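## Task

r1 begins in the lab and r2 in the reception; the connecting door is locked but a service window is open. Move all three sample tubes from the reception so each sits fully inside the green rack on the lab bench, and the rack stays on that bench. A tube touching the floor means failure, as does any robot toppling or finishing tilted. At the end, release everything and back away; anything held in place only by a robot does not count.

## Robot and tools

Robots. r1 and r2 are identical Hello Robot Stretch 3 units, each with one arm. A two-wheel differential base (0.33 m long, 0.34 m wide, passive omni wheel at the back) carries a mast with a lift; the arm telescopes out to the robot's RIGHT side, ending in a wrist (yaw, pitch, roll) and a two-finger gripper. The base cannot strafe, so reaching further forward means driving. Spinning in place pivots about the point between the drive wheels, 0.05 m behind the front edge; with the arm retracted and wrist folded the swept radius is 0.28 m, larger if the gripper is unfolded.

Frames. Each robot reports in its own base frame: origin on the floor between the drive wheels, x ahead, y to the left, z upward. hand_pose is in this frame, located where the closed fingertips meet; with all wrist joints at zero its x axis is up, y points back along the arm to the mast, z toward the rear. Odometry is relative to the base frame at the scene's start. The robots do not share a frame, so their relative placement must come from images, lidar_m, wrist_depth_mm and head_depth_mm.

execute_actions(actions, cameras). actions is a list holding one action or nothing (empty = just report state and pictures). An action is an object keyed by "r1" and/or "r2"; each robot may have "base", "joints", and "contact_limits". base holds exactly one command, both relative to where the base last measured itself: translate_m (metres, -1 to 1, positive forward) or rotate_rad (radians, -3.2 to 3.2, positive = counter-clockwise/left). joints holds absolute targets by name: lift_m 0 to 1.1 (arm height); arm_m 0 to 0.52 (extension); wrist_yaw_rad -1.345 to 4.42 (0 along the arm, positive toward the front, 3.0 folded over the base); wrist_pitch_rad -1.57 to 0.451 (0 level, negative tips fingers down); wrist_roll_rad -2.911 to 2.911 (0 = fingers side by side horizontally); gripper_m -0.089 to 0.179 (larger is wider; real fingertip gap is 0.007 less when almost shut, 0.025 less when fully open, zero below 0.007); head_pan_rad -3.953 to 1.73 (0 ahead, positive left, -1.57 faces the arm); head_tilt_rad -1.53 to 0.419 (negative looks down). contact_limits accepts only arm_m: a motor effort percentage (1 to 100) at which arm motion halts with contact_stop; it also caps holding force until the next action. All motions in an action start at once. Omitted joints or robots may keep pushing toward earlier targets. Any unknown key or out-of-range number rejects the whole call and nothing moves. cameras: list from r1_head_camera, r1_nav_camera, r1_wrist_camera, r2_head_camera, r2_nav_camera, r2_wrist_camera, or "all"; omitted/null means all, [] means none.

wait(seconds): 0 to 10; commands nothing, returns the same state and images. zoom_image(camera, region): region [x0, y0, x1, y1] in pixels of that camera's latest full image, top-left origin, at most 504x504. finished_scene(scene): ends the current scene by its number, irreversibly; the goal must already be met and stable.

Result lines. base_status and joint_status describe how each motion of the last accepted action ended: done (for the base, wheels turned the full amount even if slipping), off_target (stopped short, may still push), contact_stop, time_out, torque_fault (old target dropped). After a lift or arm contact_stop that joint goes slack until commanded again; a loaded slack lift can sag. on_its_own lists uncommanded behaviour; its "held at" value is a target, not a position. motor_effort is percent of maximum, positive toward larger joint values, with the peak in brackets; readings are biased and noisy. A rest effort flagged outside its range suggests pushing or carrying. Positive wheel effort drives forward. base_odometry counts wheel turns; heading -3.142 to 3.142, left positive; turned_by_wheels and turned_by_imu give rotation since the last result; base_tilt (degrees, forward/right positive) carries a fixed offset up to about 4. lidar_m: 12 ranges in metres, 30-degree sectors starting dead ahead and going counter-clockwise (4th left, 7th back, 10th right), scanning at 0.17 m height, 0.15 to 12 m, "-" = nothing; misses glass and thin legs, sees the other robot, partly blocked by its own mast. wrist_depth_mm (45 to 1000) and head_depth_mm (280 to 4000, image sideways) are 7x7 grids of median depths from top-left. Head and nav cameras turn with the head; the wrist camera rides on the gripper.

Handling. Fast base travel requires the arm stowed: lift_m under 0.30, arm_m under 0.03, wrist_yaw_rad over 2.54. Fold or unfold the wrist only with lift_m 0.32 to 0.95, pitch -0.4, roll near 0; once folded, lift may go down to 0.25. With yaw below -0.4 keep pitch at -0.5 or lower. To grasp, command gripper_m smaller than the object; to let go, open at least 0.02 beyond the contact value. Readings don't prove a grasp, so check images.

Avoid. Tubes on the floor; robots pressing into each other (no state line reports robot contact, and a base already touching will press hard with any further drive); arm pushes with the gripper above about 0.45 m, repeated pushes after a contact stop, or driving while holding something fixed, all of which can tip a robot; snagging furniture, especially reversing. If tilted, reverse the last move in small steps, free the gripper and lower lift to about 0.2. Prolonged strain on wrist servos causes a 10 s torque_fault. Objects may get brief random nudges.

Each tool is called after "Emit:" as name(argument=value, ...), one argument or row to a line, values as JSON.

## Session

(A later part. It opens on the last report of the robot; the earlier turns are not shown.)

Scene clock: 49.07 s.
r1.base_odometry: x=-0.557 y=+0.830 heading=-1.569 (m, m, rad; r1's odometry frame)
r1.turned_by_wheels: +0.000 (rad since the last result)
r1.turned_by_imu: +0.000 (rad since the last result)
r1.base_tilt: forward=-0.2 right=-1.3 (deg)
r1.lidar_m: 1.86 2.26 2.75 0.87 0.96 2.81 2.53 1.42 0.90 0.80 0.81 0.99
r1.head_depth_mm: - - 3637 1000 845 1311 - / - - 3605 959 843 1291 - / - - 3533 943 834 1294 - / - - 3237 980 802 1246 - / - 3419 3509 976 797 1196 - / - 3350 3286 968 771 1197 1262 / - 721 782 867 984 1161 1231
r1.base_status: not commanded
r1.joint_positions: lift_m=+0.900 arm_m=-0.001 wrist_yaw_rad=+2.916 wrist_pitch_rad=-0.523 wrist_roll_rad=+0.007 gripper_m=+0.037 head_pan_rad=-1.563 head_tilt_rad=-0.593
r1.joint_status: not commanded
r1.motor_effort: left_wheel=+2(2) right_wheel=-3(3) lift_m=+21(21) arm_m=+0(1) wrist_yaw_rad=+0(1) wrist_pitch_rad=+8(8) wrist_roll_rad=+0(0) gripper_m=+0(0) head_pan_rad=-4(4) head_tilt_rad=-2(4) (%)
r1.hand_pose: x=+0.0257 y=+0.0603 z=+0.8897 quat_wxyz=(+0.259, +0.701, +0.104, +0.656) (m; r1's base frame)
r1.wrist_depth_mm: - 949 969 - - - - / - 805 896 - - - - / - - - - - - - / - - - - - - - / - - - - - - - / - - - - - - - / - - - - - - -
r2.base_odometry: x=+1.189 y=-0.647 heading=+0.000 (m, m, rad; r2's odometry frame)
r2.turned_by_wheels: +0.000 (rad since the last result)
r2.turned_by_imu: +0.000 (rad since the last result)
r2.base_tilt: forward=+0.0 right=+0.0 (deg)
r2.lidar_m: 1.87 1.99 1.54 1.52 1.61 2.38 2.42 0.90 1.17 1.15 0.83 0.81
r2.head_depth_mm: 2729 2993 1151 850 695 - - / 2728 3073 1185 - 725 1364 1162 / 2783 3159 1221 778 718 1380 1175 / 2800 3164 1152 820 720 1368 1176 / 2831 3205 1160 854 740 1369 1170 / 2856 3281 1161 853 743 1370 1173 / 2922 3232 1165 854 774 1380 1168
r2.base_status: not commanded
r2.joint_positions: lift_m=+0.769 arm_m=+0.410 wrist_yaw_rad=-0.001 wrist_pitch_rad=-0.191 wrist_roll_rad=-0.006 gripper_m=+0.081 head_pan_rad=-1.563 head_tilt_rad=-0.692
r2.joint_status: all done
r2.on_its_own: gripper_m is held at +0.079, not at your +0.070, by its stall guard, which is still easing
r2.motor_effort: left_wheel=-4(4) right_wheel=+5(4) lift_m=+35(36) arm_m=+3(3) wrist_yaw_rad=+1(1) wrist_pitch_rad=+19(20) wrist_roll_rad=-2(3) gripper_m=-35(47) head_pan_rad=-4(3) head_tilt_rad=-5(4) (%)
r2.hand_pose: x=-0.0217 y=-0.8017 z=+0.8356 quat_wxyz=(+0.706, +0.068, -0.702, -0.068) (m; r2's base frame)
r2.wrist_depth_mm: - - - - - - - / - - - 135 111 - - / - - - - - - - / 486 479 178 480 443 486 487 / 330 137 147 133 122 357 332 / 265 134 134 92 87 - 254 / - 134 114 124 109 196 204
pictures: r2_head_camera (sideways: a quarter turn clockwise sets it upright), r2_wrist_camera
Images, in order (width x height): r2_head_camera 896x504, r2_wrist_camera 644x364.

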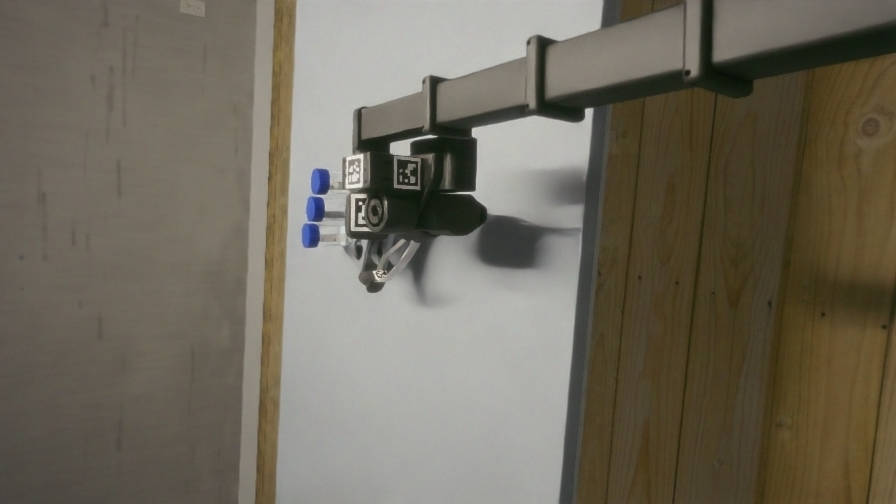

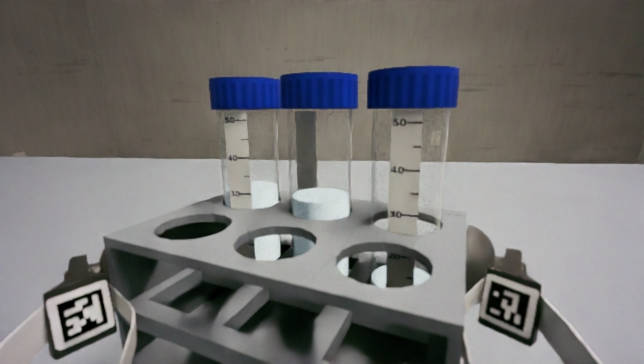

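Emit:
execute_actions(
  actions=[
    {"r2":{"joints":{"lift_m":0.721}},"r1":{"joints":{"wrist_yaw_rad":0}}},
  ],
  cameras=[],
)

Emit:
execute_actions(
  actions=[
    {"r2":{"joints":{"gripper_m":0.179}},"r1":{"joints":{"lift_m":1.09,"wrist_pitch_rad":-1.57,"wrist_roll_rad":1.57,"gripper_m":0.09}}},
  ],
  cameras=[],
)

Emit:
execute_actions(
  actions=[
    {"r2":{"joints":{"arm_m":0.2}}},
  ],
  cameras=[],
)

Emit:
execute_actions(
  actions=[
    {"r2":{"joints":{"lift_m":1.09,"wrist_pitch_rad":-1.57,"wrist_roll_rad":1.57,"gripper_m":0.09}}},
  ],
  cameras=[],
)

Emit:
execute_actions(
  actions=[
    {"r2":{"joints":{"arm_m":0.5}}},
  ],
)

Scene clock: 52.20 s.
r1.base_odometry: x=-0.557 y=+0.830 heading=-1.569 (m, m, rad; r1's odometry frame)
r1.turned_by_wheels: +0.000 (rad since the last result)
r1.turned_by_imu: +0.000 (rad since the last result)
r1.base_tilt: forward=-0.2 right=-1.3 (deg)
r1.lidar_m: 1.85 2.26 2.76 0.87 0.96 2.81 2.53 1.42 0.89 0.81 0.81 0.99
r1.head_depth_mm: - - 3658 1001 850 1313 - / - - 3603 958 845 1293 - / - - 3538 948 837 - - / - - 3359 986 804 - - / - 3207 3558 977 798 1228 1246 / - 3036 3259 975 765 1200 1230 / - 725 780 866 980 1163 1230
r1.base_status: not commanded
r1.joint_positions: lift_m=+0.900 arm_m=-0.001 wrist_yaw_rad=+0.002 wrist_pitch_rad=-0.523 wrist_roll_rad=+0.007 gripper_m=+0.037 head_pan_rad=-1.563 head_tilt_rad=-0.593
r1.joint_status: all done
r1.motor_effort: left_wheel=+2(2) right_wheel=-3(3) lift_m=+20(21) arm_m=+1(0) wrist_yaw_rad=-1(1) wrist_pitch_rad=+8(8) wrist_roll_rad=+0(0) gripper_m=+1(0) head_pan_rad=-4(4) head_tilt_rad=-2(2) (%)
r1.hand_pose: x=-0.0211 y=-0.3542 z=+0.8897 quat_wxyz=(+0.681, +0.183, -0.685, -0.183) (m; r1's base frame)
r1.wrist_depth_mm: 465 513 - - - - 735 / 504 533 657 609 612 658 676 / 551 551 503 507 514 510 514 / 608 421 421 438 454 809 861 / 673 709 744 806 856 943 - / 755 806 831 927 - - - / 864 902 - - - - -
r2.base_odometry: x=+1.189 y=-0.647 heading=+0.000 (m, m, rad; r2's odometry frame)
r2.turned_by_wheels: +0.000 (rad since the last result)
r2.turned_by_imu: +0.000 (rad since the last result)
r2.base_tilt: forward=+0.0 right=+0.0 (deg)
r2.lidar_m: 1.87 1.99 1.54 1.52 1.61 2.38 2.42 0.90 1.17 1.15 0.83 0.81
r2.head_depth_mm: 2715 2998 1157 850 691 1418 - / 2707 3076 1157 883 739 1357 1169 / 2773 3094 1155 - 714 1367 1167 / 2770 3176 1163 823 741 1369 1171 / 2802 3189 1163 851 742 1369 1176 / 2902 3162 1165 852 744 1376 1173 / 2869 3305 1157 853 775 1379 1170
r2.base_status: not commanded
r2.joint_positions: lift_m=+0.722 arm_m=+0.410 wrist_yaw_rad=-0.001 wrist_pitch_rad=-0.171 wrist_roll_rad=-0.006 gripper_m=+0.096 head_pan_rad=-1.563 head_tilt_rad=-0.692
r2.joint_status: all done
r2.on_its_own: gripper_m is held at +0.094, not at your +0.070, by its stall guard, which is still easing
r2.motor_effort: left_wheel=-4(4) right_wheel=+5(5) lift_m=+11(31) arm_m=+2(2) wrist_yaw_rad=+1(1) wrist_pitch_rad=+10(20) wrist_roll_rad=-3(2) gripper_m=-34(39) head_pan_rad=-3(3) head_tilt_rad=-5(5) (%)
r2.hand_pose: x=-0.0217 y=-0.8031 z=+0.7929 quat_wxyz=(+0.707, +0.061, -0.702, -0.061) (m; r2's base frame)
r2.wrist_depth_mm: - - - - - - - / - - 139 121 104 - - / - - - - - - - / 374 371 158 157 341 376 374 / 249 132 139 128 119 250 250 / 197 134 126 90 93 179 188 / - 135 115 131 78 145 151
pictures: none
No camera images: the call's "cameras" was empty. Leave "cameras" out to get every camera's image.

Scene clock: 54.77 s.
r1.base_odometry: x=-0.557 y=+0.830 heading=-1.569 (m, m, rad; r1's odometry frame)
r1.turned_by_wheels: +0.000 (rad since the last result)
r1.turned_by_imu: +0.000 (rad since the last result)
r1.base_tilt: forward=-0.2 right=-1.3 (deg)
r1.lidar_m: 1.86 2.27 2.75 0.87 0.96 2.80 2.53 1.42 0.90 0.81 0.81 0.99
r1.head_depth_mm: - - - - - - - / - - - - - - - / - - - - - - - / - 3469 3133 1027 802 - - / - 3160 3570 977 802 - - / - 3160 3262 975 770 1179 1236 / - 726 779 869 977 1163 1231
r1.base_status: not commanded
r1.joint_positions: lift_m=+1.090 arm_m=-0.001 wrist_yaw_rad=+0.002 wrist_pitch_rad=-1.560 wrist_roll_rad=+1.566 gripper_m=+0.090 head_pan_rad=-1.563 head_tilt_rad=-0.593
r1.joint_status: all done
r1.motor_effort: left_wheel=+2(2) right_wheel=-3(3) lift_m=+21(21) arm_m=+1(1) wrist_yaw_rad=-1(1) wrist_pitch_rad=-6(7) wrist_roll_rad=+3(3) gripper_m=+1(79) head_pan_rad=-5(5) head_tilt_rad=-3(3) (%)
r1.hand_pose: x=-0.0216 y=-0.1227 z=+0.9721 quat_wxyz=(+0.002, +0.002, -0.711, -0.704) (m; r1's base frame)
r1.wrist_depth_mm: 902 - - - - - - / 887 - - - - - - / 846 - - - - - - / 825 - - - - - - / 809 - - - - - - / 777 - - - - - - / 753 - - - - - -
r2.base_odometry: x=+1.189 y=-0.647 heading=+0.000 (m, m, rad; r2's odometry frame)
r2.turned_by_wheels: +0.000 (rad since the last result)
r2.turned_by_imu: +0.000 (rad since the last result)
r2.base_tilt: forward=-0.1 right=+0.0 (deg)
r2.lidar_m: 1.87 1.98 1.54 1.52 1.61 2.37 2.42 0.90 1.17 1.15 0.83 0.81
r2.head_depth_mm: 2711 3013 1152 848 694 1421 - / 2758 3082 1157 881 738 1346 1169 / 2745 3107 1162 - 716 1368 1168 / 2824 3153 1160 821 740 1367 1180 / 2829 3193 1156 854 745 1380 1173 / 2897 3317 1167 855 742 1369 1178 / 2876 3301 1158 854 775 1376 1176
r2.base_status: not commanded
r2.joint_positions: lift_m=+0.722 arm_m=+0.410 wrist_yaw_rad=+0.000 wrist_pitch_rad=-0.172 wrist_roll_rad=-0.006 gripper_m=+0.179 head_pan_rad=-1.563 head_tilt_rad=-0.692
r2.joint_status: all done
r2.motor_effort: left_wheel=-4(4) right_wheel=+5(5) lift_m=+11(11) arm_m=+2(3) wrist_yaw_rad=+0(1) wrist_pitch_rad=+10(11) wrist_roll_rad=-3(3) gripper_m=+0(89) head_pan_rad=-4(3) head_tilt_rad=-5(5) (%)
r2.hand_pose: x=-0.0215 y=-0.8030 z=+0.7926 quat_wxyz=(+0.707, +0.061, -0.702, -0.061) (m; r2's base frame)
r2.wrist_depth_mm: - - - - - - - / - - - 120 105 - - / - - - - 529 - - / 371 370 159 166 309 372 373 / 247 130 140 130 122 249 248 / - 132 127 92 125 - 188 / - 135 116 133 80 145 149
pictures: none
No camera images: the call's "cameras" was empty. Leave "cameras" out to get every camera's image.

Scene clock: 57.57 s.
r1.base_odometry: x=-0.557 y=+0.830 heading=-1.569 (m, m, rad; r1's odometry frame)
r1.turned_by_wheels: +0.000 (rad since the last result)
r1.turned_by_imu: +0.000 (rad since the last result)
r1.base_tilt: forward=-0.1 right=-1.3 (deg)
r1.lidar_m: 1.86 2.26 2.76 0.87 0.96 2.80 2.53 1.42 0.89 0.81 0.81 0.99
r1.head_depth_mm: - - - - - - - / - - - - - - - / - - - - - - - / - 3436 3130 1027 804 - - / - 3175 3506 977 796 - - / - 3164 3278 973 771 1175 1239 / - 726 782 864 982 1164 1226
r1.base_status: not commanded
r1.joint_positions: lift_m=+1.090 arm_m=-0.001 wrist_yaw_rad=+0.002 wrist_pitch_rad=-1.560 wrist_roll_rad=+1.566 gripper_m=+0.090 head_pan_rad=-1.563 head_tilt_rad=-0.593
r1.joint_status: not commanded
r1.motor_effort: left_wheel=+2(2) right_wheel=-3(3) lift_m=+20(21) arm_m=+0(1) wrist_yaw_rad=-1(0) wrist_pitch_rad=-6(6) wrist_roll_rad=+2(3) gripper_m=-1(1) head_pan_rad=-4(5) head_tilt_rad=-2(3) (%)
r1.hand_pose: x=-0.0216 y=-0.1227 z=+0.9721 quat_wxyz=(+0.002, +0.002, -0.711, -0.704) (m; r1's base frame)
r1.wrist_depth_mm: 905 - - - - - - / 885 - - - - - - / 855 - - - - - - / 833 - - - - - - / 800 - - - - - - / 783 - - - - - - / 770 - - - - - -
r2.base_odometry: x=+1.189 y=-0.647 heading=+0.000 (m, m, rad; r2's odometry frame)
r2.turned_by_wheels: +0.000 (rad since the last result)
r2.turned_by_imu: +0.000 (rad since the last result)
r2.base_tilt: forward=+0.0 right=-0.1 (deg)
r2.lidar_m: 1.87 1.99 1.54 1.52 1.61 2.37 2.42 0.90 1.17 1.15 0.83 0.81
r2.head_depth_mm: 2683 3041 1141 850 695 1406 - / 2775 3055 1152 850 717 1302 1171 / 2760 3082 1154 846 - 1305 1181 / 2771 3150 1156 854 751 1356 1171 / 2804 3244 1159 853 745 1379 1171 / 2873 3227 1165 853 743 1376 1171 / 2923 3305 1162 857 776 1383 1173
r2.base_status: not commanded
r2.joint_positions: lift_m=+0.722 arm_m=+0.200 wrist_yaw_rad=+0.000 wrist_pitch_rad=-0.172 wrist_roll_rad=-0.006 gripper_m=+0.179 head_pan_rad=-1.563 head_tilt_rad=-0.692
r2.joint_status: all done
r2.motor_effort: left_wheel=-3(4) right_wheel=+4(5) lift_m=+12(11) arm_m=-4(5) wrist_yaw_rad=+0(1) wrist_pitch_rad=+10(11) wrist_roll_rad=-3(2) gripper_m=+0(1) head_pan_rad=-4(3) head_tilt_rad=-4(5) (%)
r2.hand_pose: x=-0.0215 y=-0.5935 z=+0.7926 quat_wxyz=(+0.707, +0.061, -0.702, -0.061) (m; r2's base frame)
r2.wrist_depth_mm: - - - - - - - / - - - - - - - / - 742 749 349 740 737 739 / 372 371 340 314 375 376 374 / 249 250 250 252 249 267 251 / - 188 187 189 189 - 190 / - 150 151 151 150 145 151
pictures: none
No camera images: the call's "cameras" was empty. Leave "cameras" out to get every camera's image.

Scene clock: 61.77 s.
r1.base_odometry: x=-0.557 y=+0.830 heading=-1.569 (m, m, rad; r1's odometry frame)
r1.turned_by_wheels: +0.000 (rad since the last result)
r1.turned_by_imu: +0.000 (rad since the last result)
r1.base_tilt: forward=-0.1 right=-1.3 (deg)
r1.lidar_m: 1.86 2.26 2.75 0.87 0.96 2.80 2.53 1.42 0.89 0.81 0.81 0.99
r1.head_depth_mm: - - - - - - - / - - - - - - - / - - - - - - - / - 3418 3130 1026 805 - - / - 3231 3531 972 799 - - / - 3349 3262 977 769 1176 1235 / 2787 727 781 866 982 1164 1236
r1.base_status: not commanded
r1.joint_positions: lift_m=+1.090 arm_m=-0.001 wrist_yaw_rad=+0.002 wrist_pitch_rad=-1.560 wrist_roll_rad=+1.566 gripper_m=+0.090 head_pan_rad=-1.563 head_tilt_rad=-0.593
r1.joint_status: not commanded
r1.motor_effort: left_wheel=+2(2) right_wheel=-3(3) lift_m=+21(22) arm_m=+0(0) wrist_yaw_rad=-1(1) wrist_pitch_rad=-6(6) wrist_roll_rad=+3(3) gripper_m=+0(0) head_pan_rad=-5(4) head_tilt_rad=-3(2) (%)
r1.hand_pose: x=-0.0216 y=-0.1227 z=+0.9721 quat_wxyz=(+0.002, +0.002, -0.711, -0.704) (m; r1's base frame)
r1.wrist_depth_mm: 915 - - - - - - / 869 - - - - - - / 850 - - - - - - / 817 - - - - - - / 806 - - - - - - / 788 - - - - - - / 763 - - - - - -
r2.base_odometry: x=+1.189 y=-0.647 heading=+0.000 (m, m, rad; r2's odometry frame)
r2.turned_by_wheels: +0.000 (rad since the last result)
r2.turned_by_imu: -0.080 (rad since the last result)
r2.base_tilt: forward=+0.0 right=+0.0 (deg)
r2.lidar_m: 1.88 1.96 1.57 1.52 1.58 2.17 2.41 0.89 1.19 1.15 1.20 0.82
r2.head_depth_mm: - 3257 3330 850 714 1372 1169 / - 3208 1098 843 716 1380 1173 / - - - 840 705 1377 1170 / 2805 3072 - 850 718 1376 1174 / 2797 3081 1162 854 718 1379 1171 / 2798 3151 1166 850 744 1377 1179 / 2797 3172 1158 857 743 1377 1174
r2.base_status: not commanded
r2.joint_positions: lift_m=+1.089 arm_m=+0.200 wrist_yaw_rad=-0.001 wrist_pitch_rad=-1.548 wrist_roll_rad=+1.567 gripper_m=+0.090 head_pan_rad=-1.563 head_tilt_rad=-0.692
r2.joint_status: all done
joint sent to its limit — the command would take r2.wrist_pitch_rad past its lower limit, so that joint was sent only as far as its limit.
r2.motor_effort: left_wheel=+2(19) right_wheel=-1(31) lift_m=+34(37) arm_m=-3(4) wrist_yaw_rad=+1(74) wrist_pitch_rad=-4(100) wrist_roll_rad=+1(70) gripper_m=+0(95) head_pan_rad=-3(4) head_tilt_rad=-4(5) (%)
r2.hand_pose: x=-0.0215 y=-0.3266 z=+0.9714 quat_wxyz=(+0.001, +0.001, -0.715, -0.699) (m; r2's base frame)
r2.wrist_depth_mm: 341 344 - - - - - / 347 351 - - - - - / 355 359 - - - - - / 362 365 - - - - - / 370 374 - - - - - / 380 381 - - - - - / 387 388 - - - - -
pictures: none
No camera images: the call's "cameras" was empty. Leave "cameras" out to get every camera's image.

Scene clock: 65.20 s.
r1.base_odometry: x=-0.557 y=+0.830 heading=-1.569 (m, m, rad; r1's odometry frame)
r1.turned_by_wheels: +0.000 (rad since the last result)
r1.turned_by_imu: +0.000 (rad since the last result)
r1.base_tilt: forward=-0.1 right=-1.4 (deg)
r1.lidar_m: 1.86 2.26 2.76 0.87 0.96 2.81 2.53 1.43 0.89 0.81 0.81 0.99
r1.head_depth_mm: - - - - - - - / - - - - - - - / - - - - - - - / - 3485 3151 1029 802 - - / - 3175 3535 977 796 - - / - 3377 3341 972 768 1173 1231 / 2666 727 778 864 979 1161 1231
r1.base_status: not commanded
r1.joint_positions: lift_m=+1.090 arm_m=-0.001 wrist_yaw_rad=+0.002 wrist_pitch_rad=-1.560 wrist_roll_rad=+1.566 gripper_m=+0.090 head_pan_rad=-1.563 head_tilt_rad=-0.593
r1.joint_status: not commanded
r1.motor_effort: left_wheel=+2(1) right_wheel=-3(3) lift_m=+21(22) arm_m=+0(1) wrist_yaw_rad=-1(2) wrist_pitch_rad=-6(6) wrist_roll_rad=+2(2) gripper_m=+0(0) head_pan_rad=-4(5) head_tilt_rad=-3(3) (%)
r1.hand_pose: x=-0.0216 y=-0.1227 z=+0.9721 quat_wxyz=(+0.002, +0.002, -0.711, -0.704) (m; r1's base frame)
r1.wrist_depth_mm: 918 - - - - - - / 879 - - - - - - / 846 - - - - - - / 835 - - - - - - / 804 - - - - - - / 781 - - - - - - / 755 - - - - - -
r2.base_odometry: x=+1.189 y=-0.647 heading=+0.000 (m, m, rad; r2's odometry frame)
r2.turned_by_wheels: +0.000 (rad since the last result)
r2.turned_by_imu: +0.000 (rad since the last result)
r2.base_tilt: forward=+0.0 right=+0.0 (deg)
r2.lidar_m: 1.88 1.96 1.57 1.52 1.58 2.18 2.41 0.88 1.19 1.15 1.19 0.82
r2.head_depth_mm: 2777 3101 1147 851 715 1379 1168 / 2781 3137 1157 850 715 1371 1169 / - 3174 1153 853 717 1380 1169 / 2787 3227 1154 849 717 1370 1172 / 2803 3145 1158 852 716 1372 1174 / 2776 3148 1161 853 739 1372 1169 / 2801 3169 1159 857 745 1374 1178
r2.base_status: not commanded
r2.joint_positions: lift_m=+1.089 arm_m=+0.500 wrist_yaw_rad=-0.001 wrist_pitch_rad=-1.548 wrist_roll_rad=+1.567 gripper_m=+0.090 head_pan_rad=-1.563 head_tilt_rad=-0.692
r2.joint_status: all done
r2.motor_effort: left_wheel=+2(2) right_wheel=-1(2) lift_m=+34(34) arm_m=+3(5) wrist_yaw_rad=+1(1) wrist_pitch_rad=-4(4) wrist_roll_rad=+1(1) gripper_m=+1(0) head_pan_rad=-3(4) head_tilt_rad=-4(4) (%)
r2.hand_pose: x=-0.0215 y=-0.6260 z=+0.9714 quat_wxyz=(+0.001, +0.001, -0.715, -0.699) (m; r2's base frame)
r2.wrist_depth_mm: 339 342 345 346 355 - - / 345 349 353 354 360 - - / 352 361 357 362 362 - - / 359 362 367 366 379 - - / 366 312 373 379 382 - - / 378 259 383 384 - - - / 386 388 391 400 404 - -
pictures: r1_head_camera (sideways: a quarter turn clockwise sets it upright), r1_nav_camera (sideways: a quarter turn counterclockwise sets it upright), r1_wrist_camera, r2_head_camera (sideways: a quarter turn clockwise sets it upright), r2_nav_camera (sideways: a quarter turn counterclockwise sets it upright), r2_wrist_camera
Images, in order (width x height): r1_head_camera 896x504, r1_nav_camera 672x504, r1_wrist_camera 644x364, r2_head_camera 896x504, r2_nav_camera 672x504, r2_wrist_camera 644x364.

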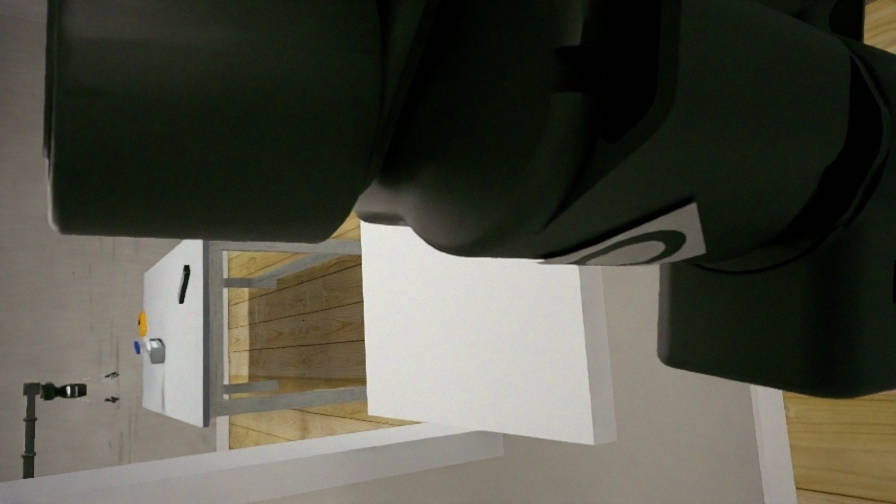

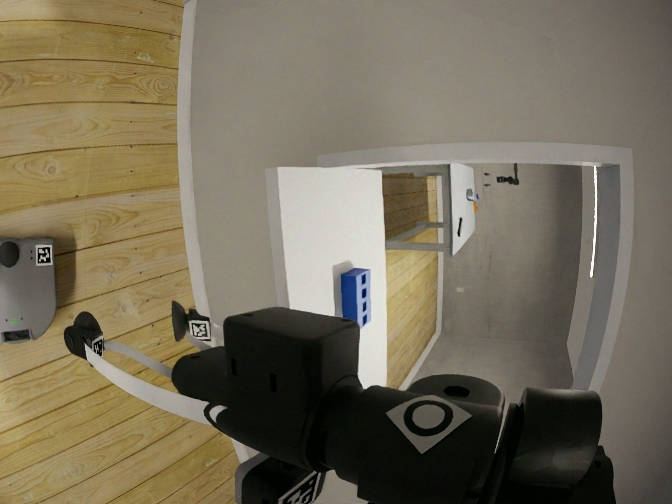

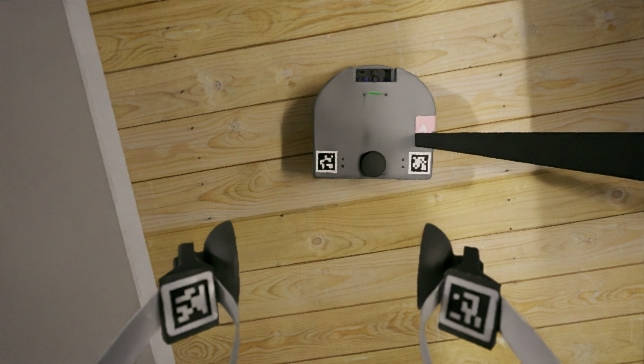

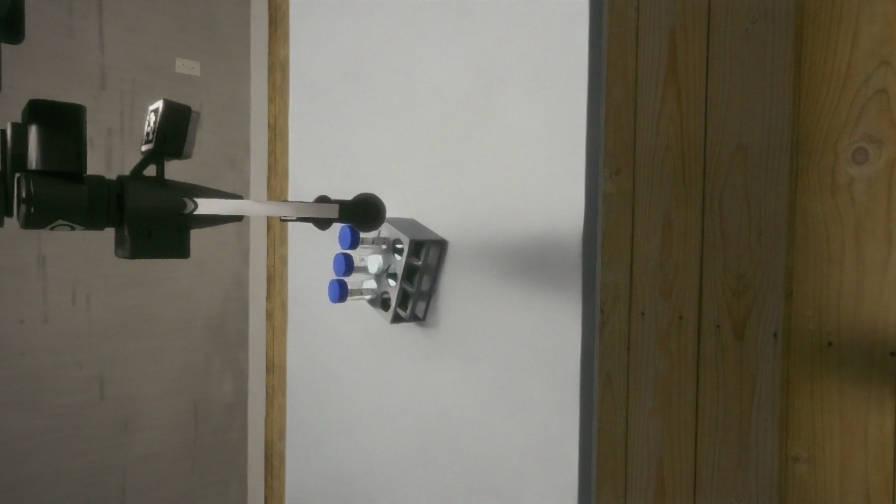

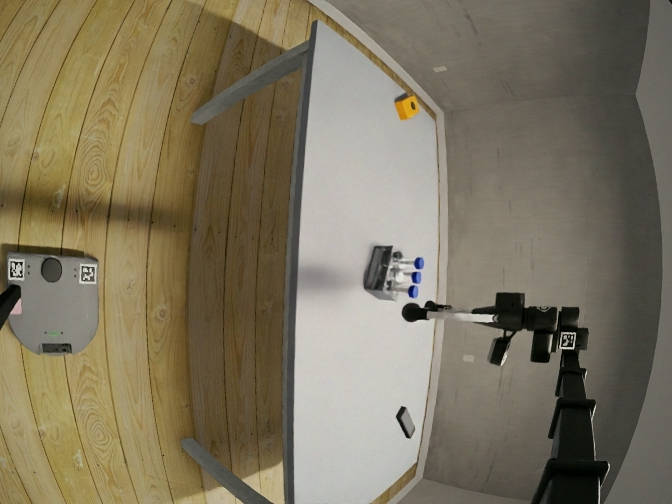

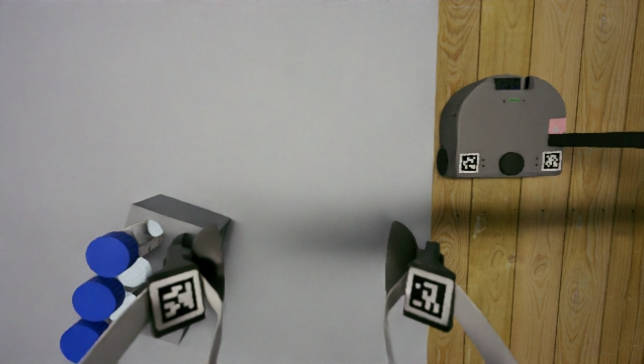

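Emit:
execute_actions(
  actions=[
    {"r2":{"base":{"translate_m":-0.13},"joints":{"arm_m":0.35,"wrist_pitch_rad":-0.05,"wrist_roll_rad":0,"wrist_yaw_rad":0.9,"gripper_m":0.08}},"r1":{"joints":{"wrist_pitch_rad":-0.05,"wrist_roll_rad":0}}},
  ],
  cameras=[],
)

Emit:
execute_actions(
  actions=[
    {"r2":{"joints":{"lift_m":0.76}},"r1":{"joints":{"lift_m":0.9}}},
  ],
  cameras=["r2_wrist_camera","r2_head_camera","r1_wrist_camera"],
)

Scene clock: 68.73 s.
r1.base_odometry: x=-0.557 y=+0.830 heading=-1.569 (m, m, rad; r1's odometry frame)
r1.turned_by_wheels: +0.000 (rad since the last result)
r1.turned_by_imu: +0.000 (rad since the last result)
r1.base_tilt: forward=-0.2 right=-1.3 (deg)
r1.lidar_m: 1.85 2.26 2.76 0.87 0.96 2.81 2.53 1.42 0.89 0.81 0.81 0.99
r1.head_depth_mm: - - - - - 1382 1256 / - - - - - - 1245 / - - - - - - 1244 / - - 3301 936 801 1302 1239 / - 3155 3420 978 799 1232 1238 / - 3340 3267 972 769 1191 1233 / 2593 725 780 863 974 1159 1224
r1.base_status: not commanded
r1.joint_positions: lift_m=+1.090 arm_m=-0.001 wrist_yaw_rad=+0.001 wrist_pitch_rad=-0.076 wrist_roll_rad=+0.004 gripper_m=+0.090 head_pan_rad=-1.563 head_tilt_rad=-0.593
r1.joint_status: all done
r1.motor_effort: left_wheel=+2(1) right_wheel=-3(3) lift_m=+21(21) arm_m=+1(0) wrist_yaw_rad=-1(0) wrist_pitch_rad=+15(15) wrist_roll_rad=-3(4) gripper_m=+0(0) head_pan_rad=-4(5) head_tilt_rad=-1(2) (%)
r1.hand_pose: x=-0.0211 y=-0.3980 z=+1.1850 quat_wxyz=(+0.706, +0.028, -0.708, -0.027) (m; r1's base frame)
r1.wrist_depth_mm: 463 520 - - - - 733 / 477 513 - - - - 731 / 491 507 - - - - 748 / 502 521 - - - - 738 / 517 536 - - - - 744 / 536 550 926 933 927 - 769 / 550 567 730 697 687 702 752
r2.base_odometry: x=+1.059 y=-0.647 heading=+0.000 (m, m, rad; r2's odometry frame)
r2.turned_by_wheels: +0.000 (rad since the last result)
r2.turned_by_imu: +0.001 (rad since the last result)
r2.base_tilt: forward=-0.1 right=+0.0 (deg)
r2.lidar_m: 2.01 2.10 1.57 1.52 1.57 2.18 2.28 0.78 1.19 1.15 1.19 0.93
r2.head_depth_mm: 2801 3091 1155 852 715 1372 1172 / - 3126 1150 849 717 1372 1170 / - 3187 1155 852 717 1379 1170 / 2695 3215 1154 851 719 1371 1168 / 2820 3225 1155 850 717 1370 1177 / 2770 3147 1156 854 743 1374 1176 / 2755 3178 1161 856 746 1384 1180
r2.base_status: done
r2.joint_positions: lift_m=+1.089 arm_m=+0.350 wrist_yaw_rad=+0.899 wrist_pitch_rad=-0.076 wrist_roll_rad=+0.005 gripper_m=+0.080 head_pan_rad=-1.563 head_tilt_rad=-0.692
r2.joint_status: all done
r2.motor_effort: left_wheel=+2(4) right_wheel=-1(7) lift_m=+34(34) arm_m=-4(6) wrist_yaw_rad=+2(2) wrist_pitch_rad=+12(12) wrist_roll_rad=-3(4) gripper_m=+0(49) head_pan_rad=-3(4) head_tilt_rad=-4(4) (%)
r2.hand_pose: x=+0.1771 y=-0.6532 z=+1.1845 quat_wxyz=(+0.647, +0.332, -0.626, +0.282) (m; r2's base frame)
r2.wrist_depth_mm: - - - - - - - / - - - - - - - / - - - - - - - / - - - - - - - / - - - - - - - / - - 873 907 - - - / - 713 699 693 664 - -
pictures: none
No camera images: the call's "cameras" was empty. Leave "cameras" out to get every camera's image.

Scene clock: 72.57 s.
r1.base_odometry: x=-0.557 y=+0.830 heading=-1.569 (m, m, rad; r1's odometry frame)
r1.turned_by_wheels: +0.000 (rad since the last result)
r1.turned_by_imu: +0.000 (rad since the last result)
r1.base_tilt: forward=-0.1 right=-1.3 (deg)
r1.lidar_m: 1.86 2.27 2.76 0.87 0.96 2.81 2.53 1.42 0.89 0.81 0.81 0.99
r1.head_depth_mm: - - 3646 1005 845 1320 - / - - 3634 960 847 1287 - / - - 3596 948 804 - - / - - 3327 982 791 - 1207 / - 3208 3488 976 796 1229 1236 / - 3317 3306 973 768 1194 1231 / - 722 779 867 984 1159 1221
r1.base_status: not commanded
r1.joint_positions: lift_m=+0.900 arm_m=-0.001 wrist_yaw_rad=+0.001 wrist_pitch_rad=-0.075 wrist_roll_rad=+0.004 gripper_m=+0.090 head_pan_rad=-1.563 head_tilt_rad=-0.593
r1.joint_status: all done
r1.motor_effort: left_wheel=+2(2) right_wheel=-3(3) lift_m=+17(17) arm_m=+0(0) wrist_yaw_rad=-1(1) wrist_pitch_rad=+14(15) wrist_roll_rad=-3(3) gripper_m=+0(0) head_pan_rad=-5(5) head_tilt_rad=-3(2) (%)
r1.hand_pose: x=-0.0211 y=-0.3981 z=+0.9957 quat_wxyz=(+0.706, +0.027, -0.708, -0.026) (m; r1's base frame)
r1.wrist_depth_mm: 463 519 - - - - 730 / 479 510 - - - - 728 / 491 503 - - - - 739 / 503 519 - - - - 742 / 513 537 873 822 833 840 733 / 533 554 583 588 585 588 595 / 547 562 450 455 456 441 478
r2.base_odometry: x=+1.059 y=-0.647 heading=+0.000 (m, m, rad; r2's odometry frame)
r2.turned_by_wheels: +0.000 (rad since the last result)
r2.turned_by_imu: +0.000 (rad since the last result)
r2.base_tilt: forward=-0.1 right=-0.1 (deg)
r2.lidar_m: 2.01 2.08 1.58 1.52 1.56 2.18 2.28 0.78 1.19 1.15 1.20 0.93
r2.head_depth_mm: 2737 3093 1154 851 715 - - / 2774 3101 1153 - 717 1371 1170 / 2746 3115 1153 - 716 1375 1168 / 2773 3087 1160 - 717 1373 1173 / 2786 3132 1157 794 715 1376 1165 / 2822 3148 1156 856 743 1370 1176 / 2835 3116 1160 855 743 1372 1178
r2.base_status: not commanded
r2.joint_positions: lift_m=+0.761 arm_m=+0.350 wrist_yaw_rad=+0.899 wrist_pitch_rad=-0.075 wrist_roll_rad=+0.005 gripper_m=+0.080 head_pan_rad=-1.563 head_tilt_rad=-0.692
r2.joint_status: all done
r2.motor_effort: left_wheel=+2(2) right_wheel=-1(1) lift_m=+11(30) arm_m=-4(4) wrist_yaw_rad=+1(2) wrist_pitch_rad=+12(12) wrist_roll_rad=-4(4) gripper_m=+0(1) head_pan_rad=-3(3) head_tilt_rad=-4(5) (%)
r2.hand_pose: x=+0.1772 y=-0.6532 z=+0.8560 quat_wxyz=(+0.647, +0.332, -0.626, +0.282) (m; r2's base frame)
r2.wrist_depth_mm: - - - - - - - / - - - - - - - / - - - - - - - / - - 736 747 576 573 - / 456 444 478 433 276 428 423 / 315 313 309 296 249 207 301 / 243 241 238 237 216 216 233
pictures: r1_wrist_camera, r2_head_camera (sideways: a quarter turn clockwise sets it upright), r2_wrist_camera
Images, in order (width x height): r1_wrist_camera 644x364, r2_head_camera 896x504, r2_wrist_camera 644x364.

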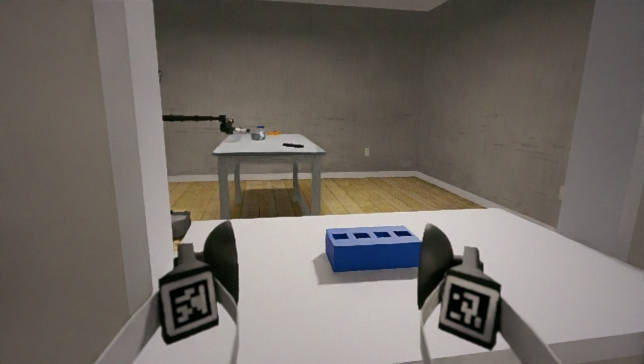

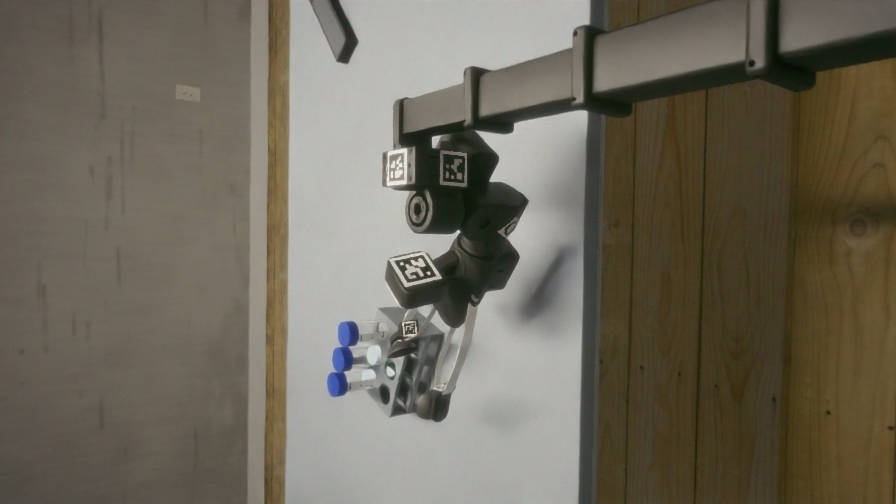

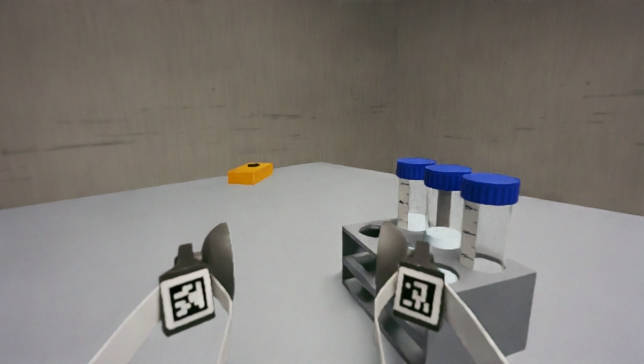

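Emit:
execute_actions(
  actions=[
    {"r2":{"base":{"translate_m":-0.11},"joints":{"lift_m":0.775}}},
  ],
  cameras=[],
)

Emit:
execute_actions(
  actions=[
    {"r2":{"joints":{"arm_m":0.41}}},
  ],
  cameras=["r2_wrist_camera","r2_head_camera"],
)

Scene clock: 75.43 s.
r1.base_odometry: x=-0.557 y=+0.830 heading=-1.569 (m, m, rad; r1's odometry frame)
r1.turned_by_wheels: +0.000 (rad since the last result)
r1.turned_by_imu: +0.000 (rad since the last result)
r1.base_tilt: forward=-0.1 right=-1.3 (deg)
r1.lidar_m: 1.86 2.27 2.76 0.87 0.96 2.80 2.53 1.43 0.89 0.81 0.81 0.99
r1.head_depth_mm: - - 3593 1003 851 1323 - / - - 3596 957 847 1291 - / - - 3617 949 811 - - / - - 3244 986 792 - 1213 / - 3210 3530 978 799 1233 1236 / - 3352 3271 969 768 1201 1233 / - 725 780 868 978 1167 1234
r1.base_status: not commanded
r1.joint_positions: lift_m=+0.900 arm_m=-0.001 wrist_yaw_rad=+0.001 wrist_pitch_rad=-0.075 wrist_roll_rad=+0.004 gripper_m=+0.090 head_pan_rad=-1.563 head_tilt_rad=-0.593
r1.joint_status: not commanded
r1.motor_effort: left_wheel=+2(2) right_wheel=-3(3) lift_m=+16(17) arm_m=+0(0) wrist_yaw_rad=-1(1) wrist_pitch_rad=+14(14) wrist_roll_rad=-3(3) gripper_m=-1(0) head_pan_rad=-5(5) head_tilt_rad=-3(3) (%)
r1.hand_pose: x=-0.0211 y=-0.3981 z=+0.9957 quat_wxyz=(+0.706, +0.027, -0.708, -0.026) (m; r1's base frame)
r1.wrist_depth_mm: 462 519 - - - - 731 / 476 513 - - - - 733 / 490 508 - - - - 740 / 502 522 - - - - 741 / 518 537 880 808 826 831 730 / 532 553 584 586 587 595 597 / 554 561 451 454 452 440 479
r2.base_odometry: x=+0.949 y=-0.647 heading=+0.000 (m, m, rad; r2's odometry frame)
r2.turned_by_wheels: +0.000 (rad since the last result)
r2.turned_by_imu: +0.001 (rad since the last result)
r2.base_tilt: forward=+0.0 right=+0.0 (deg)
r2.lidar_m: 2.12 2.14 1.57 1.52 1.56 2.18 2.16 0.70 0.70 1.15 1.19 1.02
r2.head_depth_mm: 2751 3095 1158 849 716 - - / 2762 3130 1150 - 715 1372 1162 / 2802 3096 1156 - 714 1370 1164 / 2784 3147 1159 - 717 1375 1177 / 2814 3163 1157 825 717 1371 1174 / 2792 3161 1163 824 719 1371 1175 / 2822 3161 1161 853 744 1382 1180
r2.base_status: done
r2.joint_positions: lift_m=+0.774 arm_m=+0.350 wrist_yaw_rad=+0.899 wrist_pitch_rad=-0.075 wrist_roll_rad=+0.005 gripper_m=+0.080 head_pan_rad=-1.563 head_tilt_rad=-0.692
r2.joint_status: all done
r2.motor_effort: left_wheel=+2(3) right_wheel=-1(7) lift_m=+34(34) arm_m=-4(4) wrist_yaw_rad=+1(2) wrist_pitch_rad=+12(12) wrist_roll_rad=-4(3) gripper_m=+0(0) head_pan_rad=-3(3) head_tilt_rad=-4(4) (%)
r2.hand_pose: x=+0.1772 y=-0.6532 z=+0.8698 quat_wxyz=(+0.647, +0.332, -0.626, +0.282) (m; r2's base frame)
r2.wrist_depth_mm: - - - - - - - / - - - - - - - / - - - - - - - / - - 822 629 - - - / 484 486 516 341 507 458 460 / 340 339 334 286 300 327 326 / 263 261 257 256 246 254 253
pictures: none
No camera images: the call's "cameras" was empty. Leave "cameras" out to get every camera's image.

Scene clock: 77.03 s.
r1.base_odometry: x=-0.557 y=+0.830 heading=-1.569 (m, m, rad; r1's odometry frame)
r1.turned_by_wheels: +0.000 (rad since the last result)
r1.turned_by_imu: +0.000 (rad since the last result)
r1.base_tilt: forward=-0.1 right=-1.3 (deg)
r1.lidar_m: 1.86 2.26 2.75 0.87 0.96 2.81 2.53 1.42 0.90 0.81 0.81 0.99
r1.head_depth_mm: - - 3649 1003 846 1323 - / - - 3616 963 849 1287 - / - - 3538 950 807 - - / - - 3235 981 791 - 1212 / - 3223 3487 975 799 1239 1240 / - 3353 3296 972 769 1198 1239 / - 726 778 869 981 1166 1238
r1.base_status: not commanded
r1.joint_positions: lift_m=+0.900 arm_m=-0.001 wrist_yaw_rad=+0.001 wrist_pitch_rad=-0.075 wrist_roll_rad=+0.004 gripper_m=+0.090 head_pan_rad=-1.563 head_tilt_rad=-0.593
r1.joint_status: not commanded
r1.motor_effort: left_wheel=+2(2) right_wheel=-3(3) lift_m=+17(16) arm_m=+1(0) wrist_yaw_rad=-1(1) wrist_pitch_rad=+14(14) wrist_roll_rad=-3(3) gripper_m=+1(1) head_pan_rad=-5(5) head_tilt_rad=-2(3) (%)
r1.hand_pose: x=-0.0211 y=-0.3981 z=+0.9957 quat_wxyz=(+0.706, +0.027, -0.708, -0.026) (m; r1's base frame)
r1.wrist_depth_mm: 466 515 - - - - 735 / 472 508 - - - - 737 / 485 501 - - - - 733 / 503 521 - - - - 745 / 519 538 877 814 836 839 732 / 538 548 582 581 581 591 599 / 550 555 450 453 456 439 482
r2.base_odometry: x=+0.949 y=-0.647 heading=+0.000 (m, m, rad; r2's odometry frame)
r2.turned_by_wheels: +0.000 (rad since the last result)
r2.turned_by_imu: +0.000 (rad since the last result)
r2.base_tilt: forward=-0.1 right=-0.1 (deg)
r2.lidar_m: 2.12 2.14 1.57 1.52 1.56 2.18 2.17 0.70 0.70 1.15 1.20 1.02
r2.head_depth_mm: 2731 3106 1157 849 715 - - / 2753 3096 1210 - 715 1369 1173 / 2768 3103 1222 791 716 1373 1167 / 2787 3171 1222 792 716 1385 1173 / 2761 3147 1188 821 718 1373 1178 / 2782 3175 1159 849 719 1376 1179 / 2826 3192 1162 854 742 1373 1170
r2.base_status: not commanded
r2.joint_positions: lift_m=+0.774 arm_m=+0.410 wrist_yaw_rad=+0.899 wrist_pitch_rad=-0.075 wrist_roll_rad=+0.005 gripper_m=+0.080 head_pan_rad=-1.563 head_tilt_rad=-0.692
r2.joint_status: all done
r2.motor_effort: left_wheel=+2(1) right_wheel=-1(1) lift_m=+34(34) arm_m=+3(3) wrist_yaw_rad=+1(1) wrist_pitch_rad=+12(12) wrist_roll_rad=-3(4) gripper_m=+0(0) head_pan_rad=-3(3) head_tilt_rad=-4(4) (%)
r2.hand_pose: x=+0.1772 y=-0.7126 z=+0.8698 quat_wxyz=(+0.647, +0.332, -0.626, +0.282) (m; r2's base frame)
r2.wrist_depth_mm: - - - - - - - / - - - - - - - / - - - - - - - / - - 820 709 - - - / 489 477 478 334 508 461 455 / 341 337 241 251 343 327 325 / 261 261 246 249 247 255 253
pictures: r2_head_camera (sideways: a quarter turn clockwise sets it upright), r2_wrist_camera
Images, in order (width x height): r2_head_camera 896x504, r2_wrist_camera 644x364.

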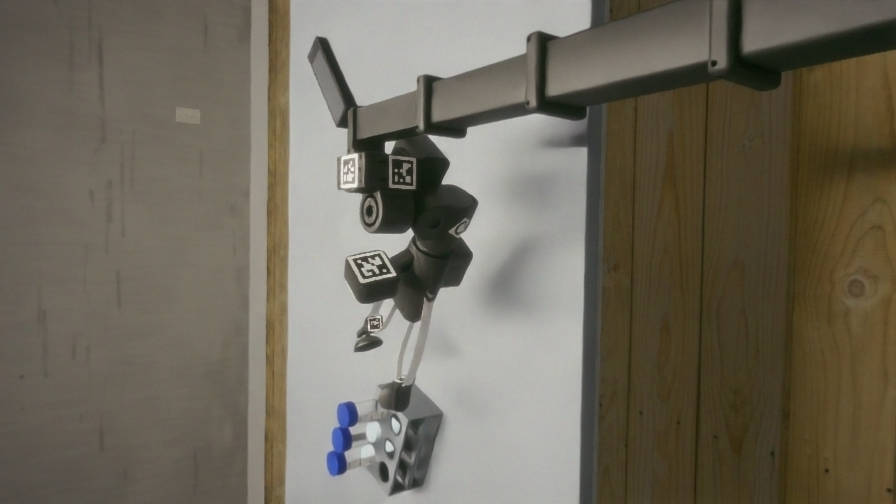

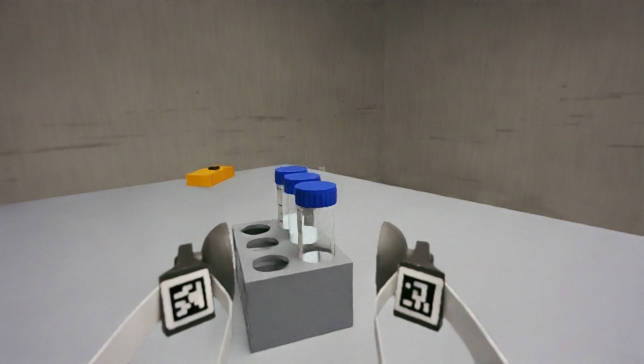

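Emit:
execute_actions(
  actions=[
    {"r2":{"base":{"translate_m":0.06},"joints":{"arm_m":0.46,"lift_m":0.785}}},
  ],
  cameras=["r2_wrist_camera","r2_head_camera"],
)

Scene clock: 78.93 s.
r1.base_odometry: x=-0.557 y=+0.830 heading=-1.569 (m, m, rad; r1's odometry frame)
r1.turned_by_wheels: +0.000 (rad since the last result)
r1.turned_by_imu: +0.000 (rad since the last result)
r1.base_tilt: forward=-0.1 right=-1.3 (deg)
r1.lidar_m: 1.86 2.26 2.75 0.87 0.96 2.80 2.53 1.42 0.89 0.81 0.81 0.99
r1.head_depth_mm: - - 3654 999 851 1312 - / - - 3631 964 843 1296 - / - - 3545 948 806 - - / - - 3320 980 788 - 1217 / - 3271 3538 978 798 1237 1238 / - 3326 3322 969 771 1195 1233 / - 728 781 864 977 1162 1230
r1.base_status: not commanded
r1.joint_positions: lift_m=+0.900 arm_m=-0.001 wrist_yaw_rad=+0.001 wrist_pitch_rad=-0.075 wrist_roll_rad=+0.004 gripper_m=+0.090 head_pan_rad=-1.563 head_tilt_rad=-0.593
r1.joint_status: not commanded
r1.motor_effort: left_wheel=+2(2) right_wheel=-3(3) lift_m=+17(16) arm_m=+1(1) wrist_yaw_rad=-1(1) wrist_pitch_rad=+14(14) wrist_roll_rad=-3(3) gripper_m=+0(1) head_pan_rad=-5(5) head_tilt_rad=-2(3) (%)
r1.hand_pose: x=-0.0211 y=-0.3981 z=+0.9957 quat_wxyz=(+0.706, +0.027, -0.708, -0.026) (m; r1's base frame)
r1.wrist_depth_mm: 463 517 - - - - 734 / 474 509 - - - - 738 / 492 502 - - - - 739 / 503 520 - - - - 750 / 516 539 886 822 832 837 718 / 539 548 577 583 584 593 596 / 556 557 448 453 454 442 481
r2.base_odometry: x=+1.009 y=-0.647 heading=+0.000 (m, m, rad; r2's odometry frame)
r2.turned_by_wheels: +0.000 (rad since the last result)
r2.turned_by_imu: +0.000 (rad since the last result)
r2.base_tilt: forward=+0.0 right=-0.1 (deg)
r2.lidar_m: 2.06 2.14 1.57 1.52 1.55 2.18 2.23 0.74 1.19 1.15 1.19 0.97
r2.head_depth_mm: 2774 3099 1100 850 718 - - / 2712 3105 1225 - 727 1374 1173 / 2774 3114 3160 821 717 1377 1166 / 2758 3113 1224 820 717 1375 1178 / 2770 3154 1219 849 716 1368 1179 / 2804 3179 1157 850 719 1378 1173 / 2816 3188 1161 855 745 1378 1172
r2.base_status: done
r2.joint_positions: lift_m=+0.784 arm_m=+0.460 wrist_yaw_rad=+0.899 wrist_pitch_rad=-0.075 wrist_roll_rad=+0.005 gripper_m=+0.080 head_pan_rad=-1.563 head_tilt_rad=-0.692
r2.joint_status: all done
r2.motor_effort: left_wheel=+1(6) right_wheel=-1(3) lift_m=+34(35) arm_m=+2(1) wrist_yaw_rad=+1(1) wrist_pitch_rad=+12(12) wrist_roll_rad=-4(3) gripper_m=-1(0) head_pan_rad=-4(3) head_tilt_rad=-4(4) (%)
r2.hand_pose: x=+0.1772 y=-0.7626 z=+0.8798 quat_wxyz=(+0.647, +0.332, -0.626, +0.282) (m; r2's base frame)
r2.wrist_depth_mm: - - - - - - - / - - - - - - - / - - - - - - - / - - 867 877 - - - / 515 510 508 217 533 486 - / 362 356 249 241 360 344 342 / 276 274 231 185 258 267 265
pictures: r2_head_camera (sideways: a quarter turn clockwise sets it upright), r2_wrist_camera
Images, in order (width x height): r2_head_camera 896x504, r2_wrist_camera 644x364.

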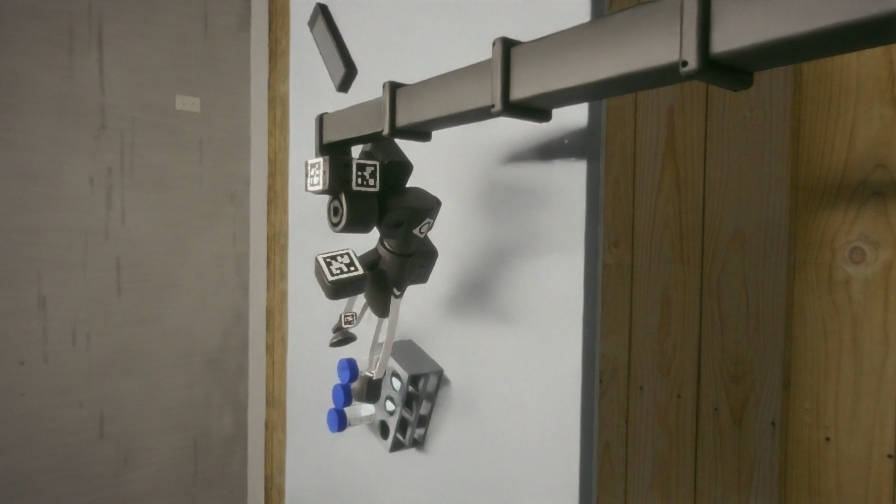

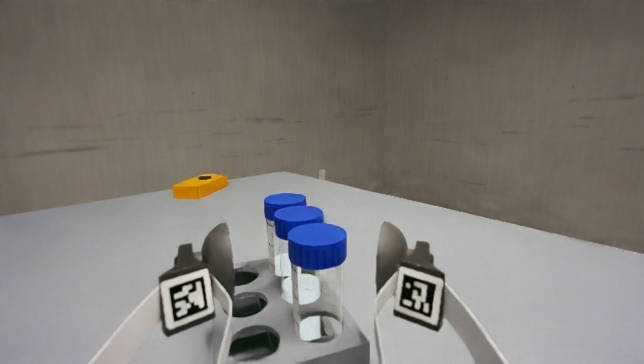

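Emit:
execute_actions(
  actions=[
    {"r2":{"base":{"translate_m":0.02},"joints":{"arm_m":0.482,"lift_m":0.772}}},
  ],
  cameras=["r2_wrist_camera"],
)

Emit:
execute_actions(
  actions=[
    {"r2":{"joints":{"gripper_m":0.015}}},
  ],
  cameras=["r2_wrist_camera"],
)

Scene clock: 80.97 s.
r1.base_odometry: x=-0.557 y=+0.830 heading=-1.569 (m, m, rad; r1's odometry frame)
r1.turned_by_wheels: +0.000 (rad since the last result)
r1.turned_by_imu: +0.000 (rad since the last result)
r1.base_tilt: forward=-0.2 right=-1.3 (deg)
r1.lidar_m: 1.86 2.26 2.76 0.87 0.96 2.80 2.53 1.42 0.89 0.81 0.81 0.99
r1.head_depth_mm: - - 3671 1007 848 1314 - / - - 3558 961 843 1286 - / - - 3555 950 807 - - / - - 3319 980 792 - 1218 / - 3217 3533 981 798 1231 1237 / - 3353 3284 963 768 1202 1234 / - 725 781 868 976 1162 1234
r1.base_status: not commanded
r1.joint_positions: lift_m=+0.900 arm_m=-0.001 wrist_yaw_rad=+0.001 wrist_pitch_rad=-0.075 wrist_roll_rad=+0.004 gripper_m=+0.090 head_pan_rad=-1.563 head_tilt_rad=-0.593
r1.joint_status: not commanded
r1.motor_effort: left_wheel=+2(2) right_wheel=-3(3) lift_m=+16(16) arm_m=+1(0) wrist_yaw_rad=+0(1) wrist_pitch_rad=+14(14) wrist_roll_rad=-3(3) gripper_m=+0(0) head_pan_rad=-5(5) head_tilt_rad=-2(3) (%)
r1.hand_pose: x=-0.0211 y=-0.3981 z=+0.9957 quat_wxyz=(+0.706, +0.027, -0.708, -0.026) (m; r1's base frame)
r1.wrist_depth_mm: 467 515 - - - - 726 / 479 507 - - - - 733 / 491 506 - - - - 740 / 508 519 - - - - 749 / 519 537 872 805 828 823 733 / 535 549 583 581 583 591 596 / 552 555 452 455 458 438 482
r2.base_odometry: x=+1.029 y=-0.647 heading=+0.000 (m, m, rad; r2's odometry frame)
r2.turned_by_wheels: +0.000 (rad since the last result)
r2.turned_by_imu: +0.000 (rad since the last result)
r2.base_tilt: forward=-0.1 right=+0.0 (deg)
r2.lidar_m: 2.04 2.12 1.58 1.52 1.56 2.18 2.25 0.76 1.19 1.15 1.20 0.95
r2.head_depth_mm: 2742 3150 1100 850 714 - - / 2744 3108 1214 - 716 1364 1171 / 2789 3105 3176 821 716 1368 1172 / 2743 3139 1223 821 717 1369 1171 / 2755 3150 1218 848 719 1376 1175 / 2797 3160 1189 854 741 1381 1173 / 2796 3136 1157 855 744 1370 1170
r2.base_status: done
r2.joint_positions: lift_m=+0.773 arm_m=+0.482 wrist_yaw_rad=+0.899 wrist_pitch_rad=-0.075 wrist_roll_rad=+0.005 gripper_m=+0.080 head_pan_rad=-1.563 head_tilt_rad=-0.692
r2.joint_status: all done
r2.motor_effort: left_wheel=+1(7) right_wheel=-1(4) lift_m=+12(30) arm_m=+3(2) wrist_yaw_rad=+2(1) wrist_pitch_rad=+12(12) wrist_roll_rad=-3(4) gripper_m=+0(0) head_pan_rad=-3(3) head_tilt_rad=-5(5) (%)
r2.hand_pose: x=+0.1772 y=-0.7846 z=+0.8681 quat_wxyz=(+0.647, +0.332, -0.626, +0.282) (m; r2's base frame)
r2.wrist_depth_mm: - - - - - - - / - - - - - - - / - - - - - - - / - - 808 809 - - - / 478 476 466 164 497 456 - / 338 334 219 204 334 323 321 / 258 256 170 186 243 251 250
pictures: r2_wrist_camera
Images, in order (width x height): r2_wrist_camera 644x364.

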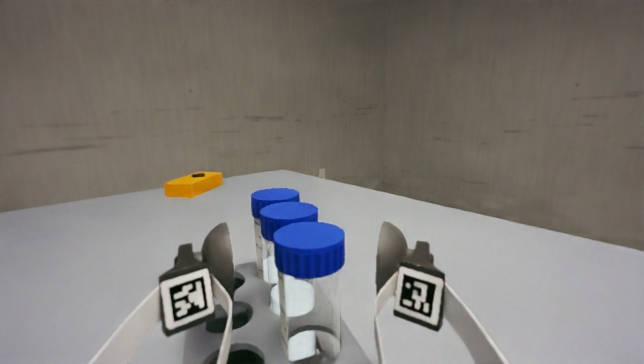

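Scene clock: 82.10 s.
r1.base_odometry: x=-0.557 y=+0.830 heading=-1.569 (m, m, rad; r1's odometry frame)
r1.turned_by_wheels: +0.000 (rad since the last result)
r1.turned_by_imu: +0.000 (rad since the last result)
r1.base_tilt: forward=-0.1 right=-1.3 (deg)
r1.lidar_m: 1.86 2.26 2.74 0.87 0.96 2.80 2.53 1.42 0.90 0.81 0.81 0.99
r1.head_depth_mm: - - 3679 1008 847 1320 - / - - 3601 959 842 1289 - / - - 3578 946 804 - - / - - 3292 981 792 - 1206 / - 3205 3504 978 797 1233 1236 / - 3319 3280 971 769 1196 1233 / - 725 779 863 983 1163 1224
r1.base_status: not commanded
r1.joint_positions: lift_m=+0.900 arm_m=-0.001 wrist_yaw_rad=+0.001 wrist_pitch_rad=-0.075 wrist_roll_rad=+0.004 gripper_m=+0.090 head_pan_rad=-1.563 head_tilt_rad=-0.593
r1.joint_status: not commanded
r1.motor_effort: left_wheel=+2(2) right_wheel=-3(3) lift_m=+17(17) arm_m=+0(1) wrist_yaw_rad=+0(0) wrist_pitch_rad=+14(14) wrist_roll_rad=-3(3) gripper_m=-1(1) head_pan_rad=-5(4) head_tilt_rad=-3(3) (%)
r1.hand_pose: x=-0.0211 y=-0.3981 z=+0.9957 quat_wxyz=(+0.706, +0.027, -0.708, -0.026) (m; r1's base frame)
r1.wrist_depth_mm: 464 519 - - - - 729 / 477 511 - - - - 733 / 493 510 - - - - 734 / 505 525 - - - - 744 / 517 537 880 813 823 840 731 / 536 551 579 588 586 593 597 / 551 564 448 455 459 439 480
r2.base_odometry: x=+1.029 y=-0.647 heading=+0.000 (m, m, rad; r2's odometry frame)
r2.turned_by_wheels: +0.000 (rad since the last result)
r2.turned_by_imu: +0.000 (rad since the last result)
r2.base_tilt: forward=+0.0 right=+0.0 (deg)
r2.lidar_m: 2.04 2.12 1.57 1.51 1.55 2.18 2.25 0.76 1.19 1.15 1.20 0.95
r2.head_depth_mm: 2768 3102 1106 847 714 - - / 2752 3128 1212 - 716 1369 1174 / 2779 3139 3215 822 716 1375 1172 / 2813 3117 1221 824 717 1370 1174 / 2803 3153 1215 853 716 1381 1173 / 2810 3162 1157 851 741 1376 1175 / 2837 3166 1161 855 744 1370 1167
r2.base_status: not commanded
r2.joint_positions: lift_m=+0.773 arm_m=+0.482 wrist_yaw_rad=+0.899 wrist_pitch_rad=-0.075 wrist_roll_rad=+0.005 gripper_m=+0.016 head_pan_rad=-1.563 head_tilt_rad=-0.692
r2.joint_status: all done
r2.motor_effort: left_wheel=+2(1) right_wheel=-1(1) lift_m=+11(11) arm_m=+2(3) wrist_yaw_rad=+1(1) wrist_pitch_rad=+12(12) wrist_roll_rad=-3(3) gripper_m=-11(90) head_pan_rad=-3(3) head_tilt_rad=-5(4) (%)
r2.hand_pose: x=+0.1772 y=-0.7846 z=+0.8681 quat_wxyz=(+0.647, +0.332, -0.626, +0.282) (m; r2's base frame)
r2.wrist_depth_mm: - - - - - - - / - - - - - - - / - - - - - - - / - - 808 802 - - - / 484 478 475 149 459 458 - / 334 333 - 194 326 324 324 / 259 257 169 185 253 251 250
pictures: r2_wrist_camera
Images, in order (width x height): r2_wrist_camera 644x364.

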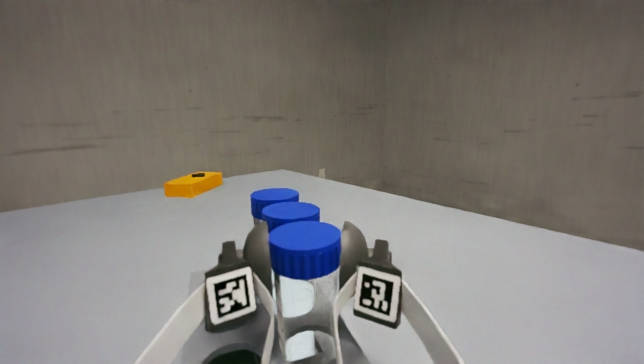

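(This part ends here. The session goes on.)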